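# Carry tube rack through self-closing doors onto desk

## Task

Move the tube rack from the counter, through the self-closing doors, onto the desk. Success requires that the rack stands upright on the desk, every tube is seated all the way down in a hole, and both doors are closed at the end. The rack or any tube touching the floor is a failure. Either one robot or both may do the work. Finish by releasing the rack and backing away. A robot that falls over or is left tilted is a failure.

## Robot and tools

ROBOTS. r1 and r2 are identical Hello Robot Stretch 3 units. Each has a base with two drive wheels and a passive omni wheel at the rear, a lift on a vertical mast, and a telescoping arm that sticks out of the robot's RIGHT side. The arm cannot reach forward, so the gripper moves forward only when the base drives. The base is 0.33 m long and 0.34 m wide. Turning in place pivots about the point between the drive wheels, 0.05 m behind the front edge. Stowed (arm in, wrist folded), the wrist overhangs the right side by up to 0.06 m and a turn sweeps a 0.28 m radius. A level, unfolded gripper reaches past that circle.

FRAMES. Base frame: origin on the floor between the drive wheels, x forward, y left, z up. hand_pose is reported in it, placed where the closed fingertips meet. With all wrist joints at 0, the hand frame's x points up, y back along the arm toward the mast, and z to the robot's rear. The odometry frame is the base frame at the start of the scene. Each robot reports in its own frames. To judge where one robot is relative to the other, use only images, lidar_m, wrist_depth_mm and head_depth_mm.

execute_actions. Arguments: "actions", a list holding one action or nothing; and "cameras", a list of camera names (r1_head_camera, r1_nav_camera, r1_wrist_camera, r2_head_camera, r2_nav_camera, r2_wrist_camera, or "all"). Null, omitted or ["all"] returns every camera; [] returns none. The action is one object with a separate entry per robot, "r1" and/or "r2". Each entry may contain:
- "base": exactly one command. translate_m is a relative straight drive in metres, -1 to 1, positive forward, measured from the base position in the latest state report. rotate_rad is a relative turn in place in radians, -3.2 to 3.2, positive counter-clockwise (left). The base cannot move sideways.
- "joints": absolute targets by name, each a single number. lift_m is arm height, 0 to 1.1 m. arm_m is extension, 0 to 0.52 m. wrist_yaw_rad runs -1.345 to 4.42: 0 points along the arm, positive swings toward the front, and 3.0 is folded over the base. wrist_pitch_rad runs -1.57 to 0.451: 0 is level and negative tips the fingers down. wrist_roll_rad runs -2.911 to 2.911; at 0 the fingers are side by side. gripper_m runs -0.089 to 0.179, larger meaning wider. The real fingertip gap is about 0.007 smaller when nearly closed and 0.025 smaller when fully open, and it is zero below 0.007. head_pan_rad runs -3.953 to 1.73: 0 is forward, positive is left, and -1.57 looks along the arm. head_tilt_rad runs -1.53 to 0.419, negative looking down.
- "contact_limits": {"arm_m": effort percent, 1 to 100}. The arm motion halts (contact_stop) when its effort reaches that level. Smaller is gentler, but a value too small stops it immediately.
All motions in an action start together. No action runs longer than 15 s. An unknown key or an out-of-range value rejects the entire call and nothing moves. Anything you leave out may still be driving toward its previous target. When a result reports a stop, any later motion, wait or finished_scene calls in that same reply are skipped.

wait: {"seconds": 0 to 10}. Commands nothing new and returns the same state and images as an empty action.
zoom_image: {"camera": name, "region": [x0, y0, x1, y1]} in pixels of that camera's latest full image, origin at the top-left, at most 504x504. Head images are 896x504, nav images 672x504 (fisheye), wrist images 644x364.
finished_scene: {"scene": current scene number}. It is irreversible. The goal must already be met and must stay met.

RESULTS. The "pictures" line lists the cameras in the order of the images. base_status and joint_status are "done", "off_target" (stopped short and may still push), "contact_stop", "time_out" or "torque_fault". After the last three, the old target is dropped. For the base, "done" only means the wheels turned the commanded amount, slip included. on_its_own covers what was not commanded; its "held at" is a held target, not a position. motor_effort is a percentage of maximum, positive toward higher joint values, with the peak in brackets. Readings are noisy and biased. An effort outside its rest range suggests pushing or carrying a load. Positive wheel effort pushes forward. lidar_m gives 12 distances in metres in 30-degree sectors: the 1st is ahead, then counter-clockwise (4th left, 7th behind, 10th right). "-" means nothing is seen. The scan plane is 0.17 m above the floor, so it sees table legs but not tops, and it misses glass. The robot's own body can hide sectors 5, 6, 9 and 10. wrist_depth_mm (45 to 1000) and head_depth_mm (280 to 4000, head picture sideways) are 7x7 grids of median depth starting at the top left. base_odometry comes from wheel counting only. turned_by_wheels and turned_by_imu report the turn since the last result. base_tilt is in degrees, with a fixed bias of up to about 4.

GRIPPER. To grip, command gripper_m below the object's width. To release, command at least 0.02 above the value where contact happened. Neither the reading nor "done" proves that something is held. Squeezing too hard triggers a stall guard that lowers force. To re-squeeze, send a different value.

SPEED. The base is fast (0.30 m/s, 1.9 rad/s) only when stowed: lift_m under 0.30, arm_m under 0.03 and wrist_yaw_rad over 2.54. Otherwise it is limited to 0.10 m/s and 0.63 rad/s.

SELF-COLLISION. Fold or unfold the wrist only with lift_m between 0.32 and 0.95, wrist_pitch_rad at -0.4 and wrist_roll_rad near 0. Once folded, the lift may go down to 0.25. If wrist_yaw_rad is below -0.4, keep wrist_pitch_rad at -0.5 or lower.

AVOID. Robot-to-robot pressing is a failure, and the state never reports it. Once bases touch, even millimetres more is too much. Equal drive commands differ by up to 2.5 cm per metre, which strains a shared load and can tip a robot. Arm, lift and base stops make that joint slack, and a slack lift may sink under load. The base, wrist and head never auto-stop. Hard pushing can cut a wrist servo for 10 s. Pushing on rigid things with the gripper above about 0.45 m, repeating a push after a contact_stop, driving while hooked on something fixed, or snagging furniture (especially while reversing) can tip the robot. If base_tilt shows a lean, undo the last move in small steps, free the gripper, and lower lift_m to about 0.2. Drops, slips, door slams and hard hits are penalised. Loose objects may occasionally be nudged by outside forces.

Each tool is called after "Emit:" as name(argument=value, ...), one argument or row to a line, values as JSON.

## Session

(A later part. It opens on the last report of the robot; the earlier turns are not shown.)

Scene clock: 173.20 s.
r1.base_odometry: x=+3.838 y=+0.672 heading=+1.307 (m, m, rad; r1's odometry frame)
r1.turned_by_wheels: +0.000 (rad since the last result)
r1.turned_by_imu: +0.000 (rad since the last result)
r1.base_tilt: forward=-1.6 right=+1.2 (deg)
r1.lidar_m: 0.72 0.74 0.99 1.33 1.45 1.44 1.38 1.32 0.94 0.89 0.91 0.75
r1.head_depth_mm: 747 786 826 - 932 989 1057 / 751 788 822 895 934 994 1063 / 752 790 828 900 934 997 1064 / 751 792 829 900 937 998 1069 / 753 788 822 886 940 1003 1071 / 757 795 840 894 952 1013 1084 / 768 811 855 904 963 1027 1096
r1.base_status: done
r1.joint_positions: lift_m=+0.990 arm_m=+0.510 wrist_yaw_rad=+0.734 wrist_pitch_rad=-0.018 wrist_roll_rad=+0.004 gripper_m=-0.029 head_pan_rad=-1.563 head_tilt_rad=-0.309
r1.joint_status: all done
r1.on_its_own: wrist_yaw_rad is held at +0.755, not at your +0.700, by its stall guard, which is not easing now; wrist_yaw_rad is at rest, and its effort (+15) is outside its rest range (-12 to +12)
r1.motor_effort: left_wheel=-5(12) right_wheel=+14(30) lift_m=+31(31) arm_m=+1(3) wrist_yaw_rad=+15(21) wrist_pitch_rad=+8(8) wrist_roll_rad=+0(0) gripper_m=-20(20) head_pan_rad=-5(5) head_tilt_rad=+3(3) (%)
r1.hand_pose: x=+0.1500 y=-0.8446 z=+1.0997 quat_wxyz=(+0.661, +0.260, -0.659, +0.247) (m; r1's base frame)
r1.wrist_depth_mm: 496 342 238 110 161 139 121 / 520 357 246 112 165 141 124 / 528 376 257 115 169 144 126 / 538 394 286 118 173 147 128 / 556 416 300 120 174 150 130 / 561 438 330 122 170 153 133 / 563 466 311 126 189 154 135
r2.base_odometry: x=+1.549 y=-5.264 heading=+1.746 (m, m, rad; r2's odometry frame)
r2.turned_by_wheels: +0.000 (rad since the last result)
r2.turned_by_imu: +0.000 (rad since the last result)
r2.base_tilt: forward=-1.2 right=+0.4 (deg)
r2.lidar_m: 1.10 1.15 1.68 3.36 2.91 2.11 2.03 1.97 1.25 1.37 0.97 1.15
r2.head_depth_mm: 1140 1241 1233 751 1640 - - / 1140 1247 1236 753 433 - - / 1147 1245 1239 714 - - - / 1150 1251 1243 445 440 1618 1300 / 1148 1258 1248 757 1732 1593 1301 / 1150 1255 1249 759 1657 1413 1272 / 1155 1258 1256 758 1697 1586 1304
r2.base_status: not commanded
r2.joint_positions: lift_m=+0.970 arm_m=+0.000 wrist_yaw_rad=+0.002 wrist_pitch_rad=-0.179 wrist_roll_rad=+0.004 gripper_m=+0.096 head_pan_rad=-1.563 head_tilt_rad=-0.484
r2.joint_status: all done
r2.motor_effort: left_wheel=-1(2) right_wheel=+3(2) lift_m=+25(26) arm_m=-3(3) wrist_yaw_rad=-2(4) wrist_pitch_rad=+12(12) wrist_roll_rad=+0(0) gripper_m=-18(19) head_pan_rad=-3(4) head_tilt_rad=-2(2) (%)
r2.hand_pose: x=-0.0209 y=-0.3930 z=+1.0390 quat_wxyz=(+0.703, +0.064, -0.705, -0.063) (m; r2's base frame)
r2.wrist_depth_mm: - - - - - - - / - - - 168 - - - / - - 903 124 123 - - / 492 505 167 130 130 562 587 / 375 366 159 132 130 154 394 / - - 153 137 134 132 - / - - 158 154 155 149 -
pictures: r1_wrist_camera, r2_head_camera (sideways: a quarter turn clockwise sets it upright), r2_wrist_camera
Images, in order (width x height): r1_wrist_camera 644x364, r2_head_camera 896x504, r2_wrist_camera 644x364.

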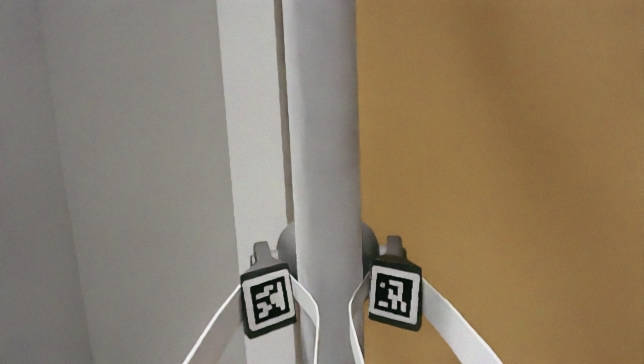

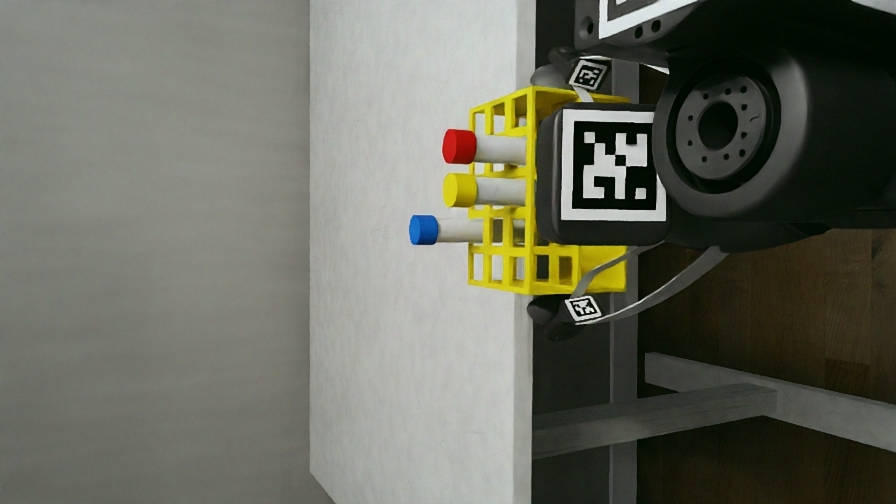

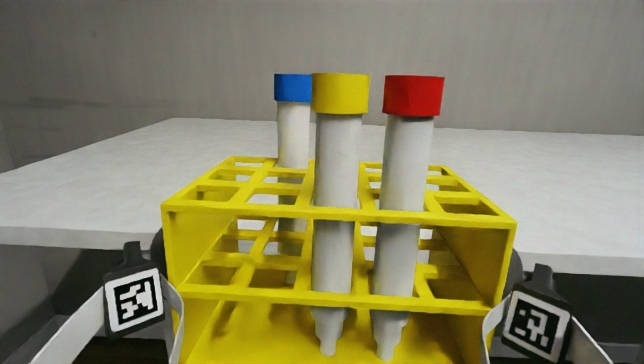

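Place lift is about 0.919.

Emit:
execute_actions(
  actions=[
    {"r1":{"joints":{"gripper_m":0.1}},"r2":{"joints":{"arm_m":0.35,"lift_m":0.95}}},
  ],
  cameras=[],
)

Emit:
execute_actions(
  actions=[
    {"r1":{"base":{"translate_m":-0.05},"joints":{"arm_m":0.4}},"r2":{"joints":{"lift_m":0.92}}},
  ],
  cameras=["r1_wrist_camera","r2_head_camera","r2_wrist_camera"],
)

Scene clock: 177.07 s.
r1.base_odometry: x=+3.838 y=+0.672 heading=+1.308 (m, m, rad; r1's odometry frame)
r1.turned_by_wheels: +0.000 (rad since the last result)
r1.turned_by_imu: +0.002 (rad since the last result)
r1.base_tilt: forward=-1.5 right=+1.2 (deg)
r1.lidar_m: 0.72 0.74 0.99 1.33 1.45 1.45 1.38 1.32 0.94 0.90 0.92 0.76
r1.head_depth_mm: 755 793 834 - 940 999 1069 / 759 796 833 904 944 1006 1075 / 760 802 839 913 948 1009 1080 / 764 801 839 913 949 1013 1082 / 766 800 835 899 953 1016 1083 / 763 801 840 897 953 1014 1083 / 770 810 854 903 961 1027 1092
r1.base_status: not commanded
r1.joint_positions: lift_m=+0.990 arm_m=+0.510 wrist_yaw_rad=+0.753 wrist_pitch_rad=-0.018 wrist_roll_rad=+0.004 gripper_m=+0.100 head_pan_rad=-1.563 head_tilt_rad=-0.309
r1.joint_status: all done
r1.on_its_own: wrist_yaw_rad is held at +0.755, not at your +0.700, by its stall guard, which is not easing now
r1.motor_effort: left_wheel=+0(5) right_wheel=+1(14) lift_m=+32(32) arm_m=+2(2) wrist_yaw_rad=+2(15) wrist_pitch_rad=+9(9) wrist_roll_rad=+0(0) gripper_m=+0(81) head_pan_rad=-5(5) head_tilt_rad=+4(3) (%)
r1.hand_pose: x=+0.1534 y=-0.8414 z=+1.0997 quat_wxyz=(+0.659, +0.266, -0.656, +0.253) (m; r1's base frame)
r1.wrist_depth_mm: 510 362 267 127 168 151 132 / 526 377 276 218 172 154 134 / 535 396 286 222 176 157 136 / 544 419 297 228 181 160 138 / 556 444 298 235 182 162 141 / 560 516 291 243 193 158 143 / 562 522 327 249 191 174 144
r2.base_odometry: x=+1.549 y=-5.264 heading=+1.746 (m, m, rad; r2's odometry frame)
r2.turned_by_wheels: +0.000 (rad since the last result)
r2.turned_by_imu: -0.001 (rad since the last result)
r2.base_tilt: forward=-1.1 right=+0.4 (deg)
r2.lidar_m: 1.10 1.14 1.67 3.36 2.92 2.12 2.03 1.97 1.25 1.37 0.96 1.15
r2.head_depth_mm: 1142 1243 1308 - 1719 1583 1296 / 1145 1244 1328 677 1699 1583 1301 / 1145 1250 1327 - 1710 1585 1301 / 1148 1249 1315 715 1702 1582 1304 / 1149 1252 1244 754 1715 1592 1303 / 1152 1254 1245 756 1654 1407 1275 / 1156 1252 1253 759 1694 1590 1303
r2.base_status: not commanded
r2.joint_positions: lift_m=+0.950 arm_m=+0.350 wrist_yaw_rad=+0.001 wrist_pitch_rad=-0.179 wrist_roll_rad=+0.004 gripper_m=+0.096 head_pan_rad=-1.563 head_tilt_rad=-0.484
r2.joint_status: all done
r2.motor_effort: left_wheel=-2(2) right_wheel=+3(3) lift_m=+14(18) arm_m=+3(4) wrist_yaw_rad=-1(2) wrist_pitch_rad=+13(12) wrist_roll_rad=+0(1) gripper_m=-17(18) head_pan_rad=-3(4) head_tilt_rad=-2(2) (%)
r2.hand_pose: x=-0.0213 y=-0.7426 z=+1.0197 quat_wxyz=(+0.703, +0.064, -0.705, -0.063) (m; r2's base frame)
r2.wrist_depth_mm: 720 706 701 703 692 695 681 / 752 748 733 167 704 724 705 / 777 773 770 169 123 733 740 / 436 444 168 130 130 495 508 / 311 314 160 132 129 153 347 / 241 - 153 137 134 131 264 / 202 192 158 154 155 149 216
pictures: none
No camera images: the call's "cameras" was empty. Leave "cameras" out to get every camera's image.

Scene clock: 179.37 s.
r1.base_odometry: x=+3.825 y=+0.624 heading=+1.308 (m, m, rad; r1's odometry frame)
r1.turned_by_wheels: +0.000 (rad since the last result)
r1.turned_by_imu: +0.001 (rad since the last result)
r1.base_tilt: forward=-1.6 right=+1.2 (deg)
r1.lidar_m: 0.77 0.79 1.06 1.33 1.45 1.39 1.33 1.32 0.94 0.90 0.92 0.81
r1.head_depth_mm: 757 796 838 - 945 1000 1071 / 759 800 835 - 944 1010 1077 / 762 800 845 - 958 1012 1081 / 766 802 850 - 960 1013 1086 / 766 807 844 886 957 1017 1091 / 769 809 847 895 955 1016 1087 / 765 804 849 906 963 1025 1102
r1.base_status: done
r1.joint_positions: lift_m=+0.990 arm_m=+0.400 wrist_yaw_rad=+0.754 wrist_pitch_rad=-0.018 wrist_roll_rad=+0.004 gripper_m=+0.100 head_pan_rad=-1.563 head_tilt_rad=-0.309
r1.joint_status: all done
r1.on_its_own: wrist_yaw_rad is held at +0.755, not at your +0.700, by its stall guard, which is not easing now
r1.motor_effort: left_wheel=+0(3) right_wheel=+1(7) lift_m=+32(32) arm_m=-4(4) wrist_yaw_rad=+0(1) wrist_pitch_rad=+9(9) wrist_roll_rad=+0(0) gripper_m=+1(0) head_pan_rad=-5(5) head_tilt_rad=+4(3) (%)
r1.hand_pose: x=+0.1537 y=-0.7318 z=+1.0997 quat_wxyz=(+0.659, +0.267, -0.656, +0.254) (m; r1's base frame)
r1.wrist_depth_mm: 574 588 437 330 267 245 214 / 581 611 450 338 274 251 217 / 587 629 470 348 280 254 221 / 593 648 486 361 290 260 225 / 590 670 485 368 301 265 229 / 594 678 490 384 290 257 233 / 597 674 536 393 311 283 233
r2.base_odometry: x=+1.549 y=-5.264 heading=+1.746 (m, m, rad; r2's odometry frame)
r2.turned_by_wheels: +0.000 (rad since the last result)
r2.turned_by_imu: +0.000 (rad since the last result)
r2.base_tilt: forward=-1.2 right=+0.4 (deg)
r2.lidar_m: 1.10 1.14 1.67 3.37 2.91 2.11 2.04 1.97 1.26 1.37 0.97 1.15
r2.head_depth_mm: 1142 1246 1236 847 - 1580 1297 / 1142 1244 1316 - 1701 1587 1294 / 1145 1252 1313 - 1699 1589 1299 / 1150 1250 1241 718 1702 1591 1299 / 1147 1251 1243 757 1715 1588 1302 / 1148 1251 1244 759 1653 1415 1271 / 1155 1257 1250 760 1696 1592 1307
r2.base_status: not commanded
r2.joint_positions: lift_m=+0.920 arm_m=+0.350 wrist_yaw_rad=+0.001 wrist_pitch_rad=-0.177 wrist_roll_rad=+0.004 gripper_m=+0.096 head_pan_rad=-1.563 head_tilt_rad=-0.484
r2.joint_status: all done
r2.motor_effort: left_wheel=-2(2) right_wheel=+3(3) lift_m=+14(19) arm_m=+2(3) wrist_yaw_rad=+0(1) wrist_pitch_rad=+12(13) wrist_roll_rad=+1(1) gripper_m=-19(19) head_pan_rad=-3(4) head_tilt_rad=-3(3) (%)
r2.hand_pose: x=-0.0213 y=-0.7427 z=+0.9901 quat_wxyz=(+0.703, +0.063, -0.705, -0.063) (m; r2's base frame)
r2.wrist_depth_mm: 712 713 706 695 698 689 689 / 768 741 727 165 711 717 709 / 603 627 651 122 121 743 733 / 355 367 167 129 125 407 420 / 254 256 159 132 128 154 283 / 197 - 153 137 134 132 215 / - 156 158 154 155 149 176
pictures: r1_wrist_camera, r2_head_camera (sideways: a quarter turn clockwise sets it upright), r2_wrist_camera
Images, in order (width x height): r1_wrist_camera 644x364, r2_head_camera 896x504, r2_wrist_camera 644x364.

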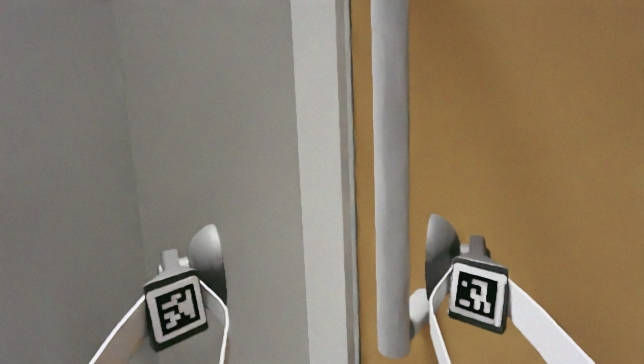

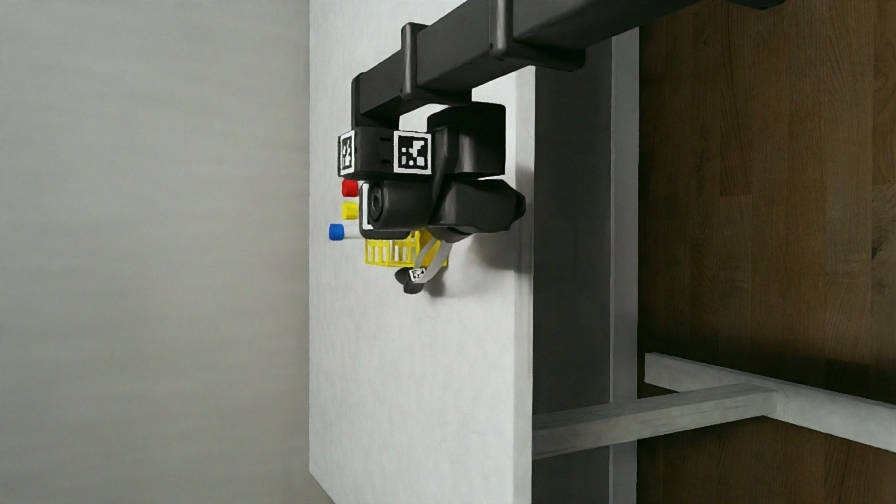

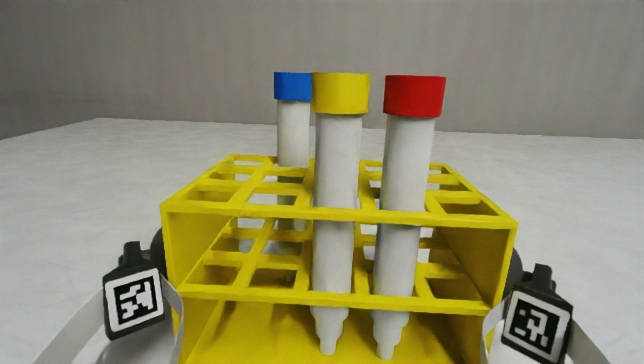

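Just touching.

Emit:
execute_actions(
  actions=[
    {"r2":{"joints":{"lift_m":0.915}}},
  ],
  cameras=[],
)

Emit:
execute_actions(
  actions=[
    {"r2":{"joints":{"gripper_m":0.179}}},
  ],
  cameras=[],
)

Emit:
execute_actions(
  actions=[
    {"r1":{"joints":{"arm_m":0.1,"head_pan_rad":1.7}},"r2":{"joints":{"arm_m":0}}},
  ],
  cameras=["r1_nav_camera","r2_wrist_camera"],
)

Scene clock: 180.03 s.
r1.base_odometry: x=+3.825 y=+0.624 heading=+1.308 (m, m, rad; r1's odometry frame)
r1.turned_by_wheels: +0.000 (rad since the last result)
r1.turned_by_imu: +0.000 (rad since the last result)
r1.base_tilt: forward=-1.5 right=+1.2 (deg)
r1.lidar_m: 0.77 0.79 1.06 1.33 1.45 1.39 1.33 1.32 0.94 0.90 0.92 0.81
r1.head_depth_mm: 758 796 836 - 947 1004 1067 / 759 800 835 - 945 1003 1078 / 761 799 843 - 958 1010 1081 / 764 803 848 - 962 1014 1085 / 767 806 843 883 958 1018 1088 / 771 809 845 895 956 1014 1085 / 763 805 850 907 965 1028 1099
r1.base_status: not commanded
r1.joint_positions: lift_m=+0.990 arm_m=+0.400 wrist_yaw_rad=+0.754 wrist_pitch_rad=-0.018 wrist_roll_rad=+0.004 gripper_m=+0.100 head_pan_rad=-1.563 head_tilt_rad=-0.309
r1.joint_status: not commanded
r1.on_its_own: wrist_yaw_rad is held at +0.755, not at your +0.700, by its stall guard, which is not easing now
r1.motor_effort: left_wheel=+0(0) right_wheel=+1(1) lift_m=+32(32) arm_m=-4(4) wrist_yaw_rad=+1(0) wrist_pitch_rad=+9(9) wrist_roll_rad=+0(0) gripper_m=+0(1) head_pan_rad=-4(4) head_tilt_rad=+3(3) (%)
r1.hand_pose: x=+0.1537 y=-0.7318 z=+1.0997 quat_wxyz=(+0.659, +0.267, -0.656, +0.254) (m; r1's base frame)
r1.wrist_depth_mm: 572 586 433 330 269 245 214 / 581 616 449 340 275 250 217 / 575 628 470 349 279 254 221 / 585 645 486 359 289 261 225 / 592 670 489 370 295 264 230 / 592 685 490 381 292 258 233 / 601 674 534 395 311 283 234
r2.base_odometry: x=+1.549 y=-5.264 heading=+1.746 (m, m, rad; r2's odometry frame)
r2.turned_by_wheels: +0.000 (rad since the last result)
r2.turned_by_imu: +0.000 (rad since the last result)
r2.base_tilt: forward=-1.2 right=+0.4 (deg)
r2.lidar_m: 1.10 1.14 1.67 3.36 2.92 2.11 2.04 1.97 1.25 1.37 0.97 1.15
r2.head_depth_mm: 1147 1240 1231 846 - 1578 1300 / 1147 1247 1313 - 1703 1588 1297 / 1151 1251 1315 - 1702 1588 1303 / 1150 1252 1244 716 1705 1589 1294 / 1154 1250 1247 756 1707 1585 1302 / 1152 1256 1240 757 1661 1417 1269 / 1154 1256 1253 758 1690 1591 1303
r2.base_status: not commanded
r2.joint_positions: lift_m=+0.915 arm_m=+0.350 wrist_yaw_rad=+0.001 wrist_pitch_rad=-0.168 wrist_roll_rad=+0.004 gripper_m=+0.096 head_pan_rad=-1.563 head_tilt_rad=-0.484
r2.joint_status: all done
r2.motor_effort: left_wheel=-2(2) right_wheel=+3(2) lift_m=+13(15) arm_m=+3(3) wrist_yaw_rad=-1(1) wrist_pitch_rad=+8(12) wrist_roll_rad=+0(1) gripper_m=-19(20) head_pan_rad=-4(3) head_tilt_rad=-3(3) (%)
r2.hand_pose: x=-0.0213 y=-0.7434 z=+0.9876 quat_wxyz=(+0.704, +0.060, -0.706, -0.059) (m; r2's base frame)
r2.wrist_depth_mm: 723 702 707 704 697 679 686 / 751 753 741 164 719 725 712 / 699 633 659 120 118 740 730 / 357 361 158 129 124 406 419 / 251 253 158 131 127 148 281 / 195 - 153 136 133 132 211 / - 153 157 153 155 149 173
pictures: none
No camera images: the call's "cameras" was empty. Leave "cameras" out to get every camera's image.

Scene clock: 181.37 s.
r1.base_odometry: x=+3.825 y=+0.624 heading=+1.308 (m, m, rad; r1's odometry frame)
r1.turned_by_wheels: +0.000 (rad since the last result)
r1.turned_by_imu: +0.000 (rad since the last result)
r1.base_tilt: forward=-1.6 right=+1.2 (deg)
r1.lidar_m: 0.77 0.79 1.06 1.34 1.44 1.39 1.33 1.32 0.94 0.90 0.92 0.80
r1.head_depth_mm: 757 795 840 - 949 999 1069 / 760 799 834 - 948 1003 1073 / 764 802 845 - 957 1010 1081 / 763 803 848 - 959 1017 1086 / 767 806 844 884 955 1017 1089 / 772 808 846 896 954 1015 1086 / 766 803 850 908 962 1026 1098
r1.base_status: not commanded
r1.joint_positions: lift_m=+0.990 arm_m=+0.400 wrist_yaw_rad=+0.754 wrist_pitch_rad=-0.018 wrist_roll_rad=+0.004 gripper_m=+0.100 head_pan_rad=-1.563 head_tilt_rad=-0.309
r1.joint_status: not commanded
r1.on_its_own: wrist_yaw_rad is held at +0.755, not at your +0.700, by its stall guard, which is not easing now
r1.motor_effort: left_wheel=-1(1) right_wheel=+1(1) lift_m=+32(31) arm_m=-4(4) wrist_yaw_rad=+1(0) wrist_pitch_rad=+9(9) wrist_roll_rad=+0(0) gripper_m=+1(1) head_pan_rad=-5(5) head_tilt_rad=+3(4) (%)
r1.hand_pose: x=+0.1537 y=-0.7318 z=+1.0997 quat_wxyz=(+0.659, +0.267, -0.656, +0.254) (m; r1's base frame)
r1.wrist_depth_mm: 568 588 436 330 267 245 214 / 577 621 450 338 272 249 217 / 577 636 466 349 280 254 221 / 587 644 483 357 291 262 225 / 594 666 483 369 296 263 228 / 596 686 491 381 291 258 232 / 601 679 539 393 311 284 234
r2.base_odometry: x=+1.549 y=-5.264 heading=+1.746 (m, m, rad; r2's odometry frame)
r2.turned_by_wheels: +0.000 (rad since the last result)
r2.turned_by_imu: +0.000 (rad since the last result)
r2.base_tilt: forward=-1.1 right=+0.4 (deg)
r2.lidar_m: 1.10 1.14 1.67 3.35 2.91 2.11 2.04 1.97 1.25 1.37 0.97 1.15
r2.head_depth_mm: 1142 1246 1232 846 - 1591 1302 / 1144 1248 1315 - 1708 1591 1293 / 1146 1250 1313 - 1693 1592 1301 / 1146 1249 1245 716 1702 1586 1299 / 1150 1252 1252 755 1711 1594 1299 / 1150 1253 1244 757 1658 1406 1268 / 1152 1257 1248 759 1681 1590 1305
r2.base_status: not commanded
r2.joint_positions: lift_m=+0.915 arm_m=+0.350 wrist_yaw_rad=+0.001 wrist_pitch_rad=-0.167 wrist_roll_rad=+0.004 gripper_m=+0.179 head_pan_rad=-1.563 head_tilt_rad=-0.484
r2.joint_status: all done
r2.motor_effort: left_wheel=-2(2) right_wheel=+2(2) lift_m=+13(13) arm_m=+3(3) wrist_yaw_rad=-2(1) wrist_pitch_rad=+8(8) wrist_roll_rad=+1(1) gripper_m=-1(82) head_pan_rad=-4(4) head_tilt_rad=-2(1) (%)
r2.hand_pose: x=-0.0213 y=-0.7434 z=+0.9876 quat_wxyz=(+0.704, +0.060, -0.706, -0.059) (m; r2's base frame)
r2.wrist_depth_mm: 709 703 706 705 698 704 677 / 750 750 732 164 719 727 711 / 693 634 666 120 119 737 738 / 355 364 158 128 124 408 419 / 253 241 158 130 127 141 281 / 202 184 153 136 133 140 221 / 152 153 157 153 155 155 -
pictures: none
No camera images: the call's "cameras" was empty. Leave "cameras" out to get every camera's image.

Scene clock: 185.13 s.
r1.base_odometry: x=+3.825 y=+0.624 heading=+1.308 (m, m, rad; r1's odometry frame)
r1.turned_by_wheels: +0.000 (rad since the last result)
r1.turned_by_imu: +0.001 (rad since the last result)
r1.base_tilt: forward=-1.6 right=+1.2 (deg)
r1.lidar_m: 0.77 0.79 1.06 1.33 1.44 1.39 1.33 1.32 0.94 0.90 0.92 0.80
r1.head_depth_mm: 1120 1175 1234 1292 1368 1460 1527 / 1190 1253 1320 1392 1471 1553 1539 / 1210 1272 1341 1417 1510 1606 1580 / 1226 1290 1359 1443 1526 1631 1584 / 1246 1312 1384 1463 - - - / 1263 1332 1404 1488 - - - / 1280 1344 1411 1494 - - -
r1.base_status: not commanded
r1.joint_positions: lift_m=+0.990 arm_m=+0.100 wrist_yaw_rad=+0.755 wrist_pitch_rad=-0.019 wrist_roll_rad=+0.004 gripper_m=+0.100 head_pan_rad=+1.693 head_tilt_rad=-0.309
r1.joint_status: all done
r1.on_its_own: wrist_yaw_rad is held at +0.755, not at your +0.700, by its stall guard, which is not easing now
r1.motor_effort: left_wheel=-1(0) right_wheel=+1(1) lift_m=+32(31) arm_m=-4(5) wrist_yaw_rad=-1(1) wrist_pitch_rad=+9(9) wrist_roll_rad=+0(0) gripper_m=+1(1) head_pan_rad=+5(59) head_tilt_rad=+3(4) (%)
r1.hand_pose: x=+0.1538 y=-0.4317 z=+1.0995 quat_wxyz=(+0.659, +0.267, -0.656, +0.254) (m; r1's base frame)
r1.wrist_depth_mm: 562 660 799 696 587 483 435 / 560 666 823 718 596 496 442 / 575 682 831 738 611 509 450 / 582 681 844 768 619 514 455 / 584 686 875 780 662 514 465 / 589 675 923 811 675 519 472 / 587 689 877 831 680 575 474
r2.base_odometry: x=+1.549 y=-5.264 heading=+1.746 (m, m, rad; r2's odometry frame)
r2.turned_by_wheels: +0.000 (rad since the last result)
r2.turned_by_imu: -0.001 (rad since the last result)
r2.base_tilt: forward=-1.2 right=+0.4 (deg)
r2.lidar_m: 1.10 1.15 1.67 3.36 2.91 2.11 2.04 1.97 1.26 1.37 0.97 1.15
r2.head_depth_mm: 1142 1243 1236 752 1670 1640 - / 1144 1249 1232 753 1702 1588 - / 1149 1248 1237 735 1705 - - / 1149 1253 1240 743 1705 1591 1288 / 1151 1251 1243 757 1686 1583 1306 / 1150 1255 1249 757 1650 1415 1270 / 1153 1254 1253 759 1689 1597 1302
r2.base_status: not commanded
r2.joint_positions: lift_m=+0.915 arm_m=+0.000 wrist_yaw_rad=+0.001 wrist_pitch_rad=-0.168 wrist_roll_rad=+0.004 gripper_m=+0.179 head_pan_rad=-1.563 head_tilt_rad=-0.484
r2.joint_status: all done
r2.motor_effort: left_wheel=-1(2) right_wheel=+2(2) lift_m=+13(14) arm_m=-3(2) wrist_yaw_rad=+0(1) wrist_pitch_rad=+8(8) wrist_roll_rad=+1(1) gripper_m=-1(1) head_pan_rad=-4(4) head_tilt_rad=-3(3) (%)
r2.hand_pose: x=-0.0213 y=-0.3938 z=+0.9876 quat_wxyz=(+0.704, +0.060, -0.706, -0.059) (m; r2's base frame)
r2.wrist_depth_mm: - - - - - - - / - - - - - - - / - 645 676 506 747 791 859 / 360 368 378 388 400 416 427 / - 773 - - - - - / - 813 - - - - - / - - - - - - -
pictures: r1_nav_camera (sideways: a quarter turn counterclockwise sets it upright), r2_wrist_camera
Images, in order (width x height): r1_nav_camera 672x504, r2_wrist_camera 644x364.

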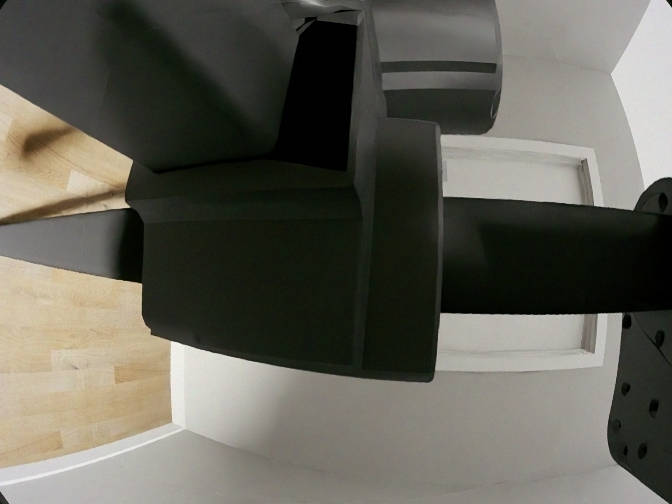

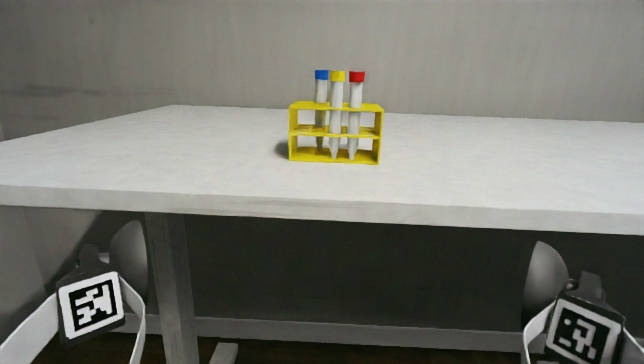

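Emit:
finished_scene(
  scene=2,
)

The scene is finished: the task was done.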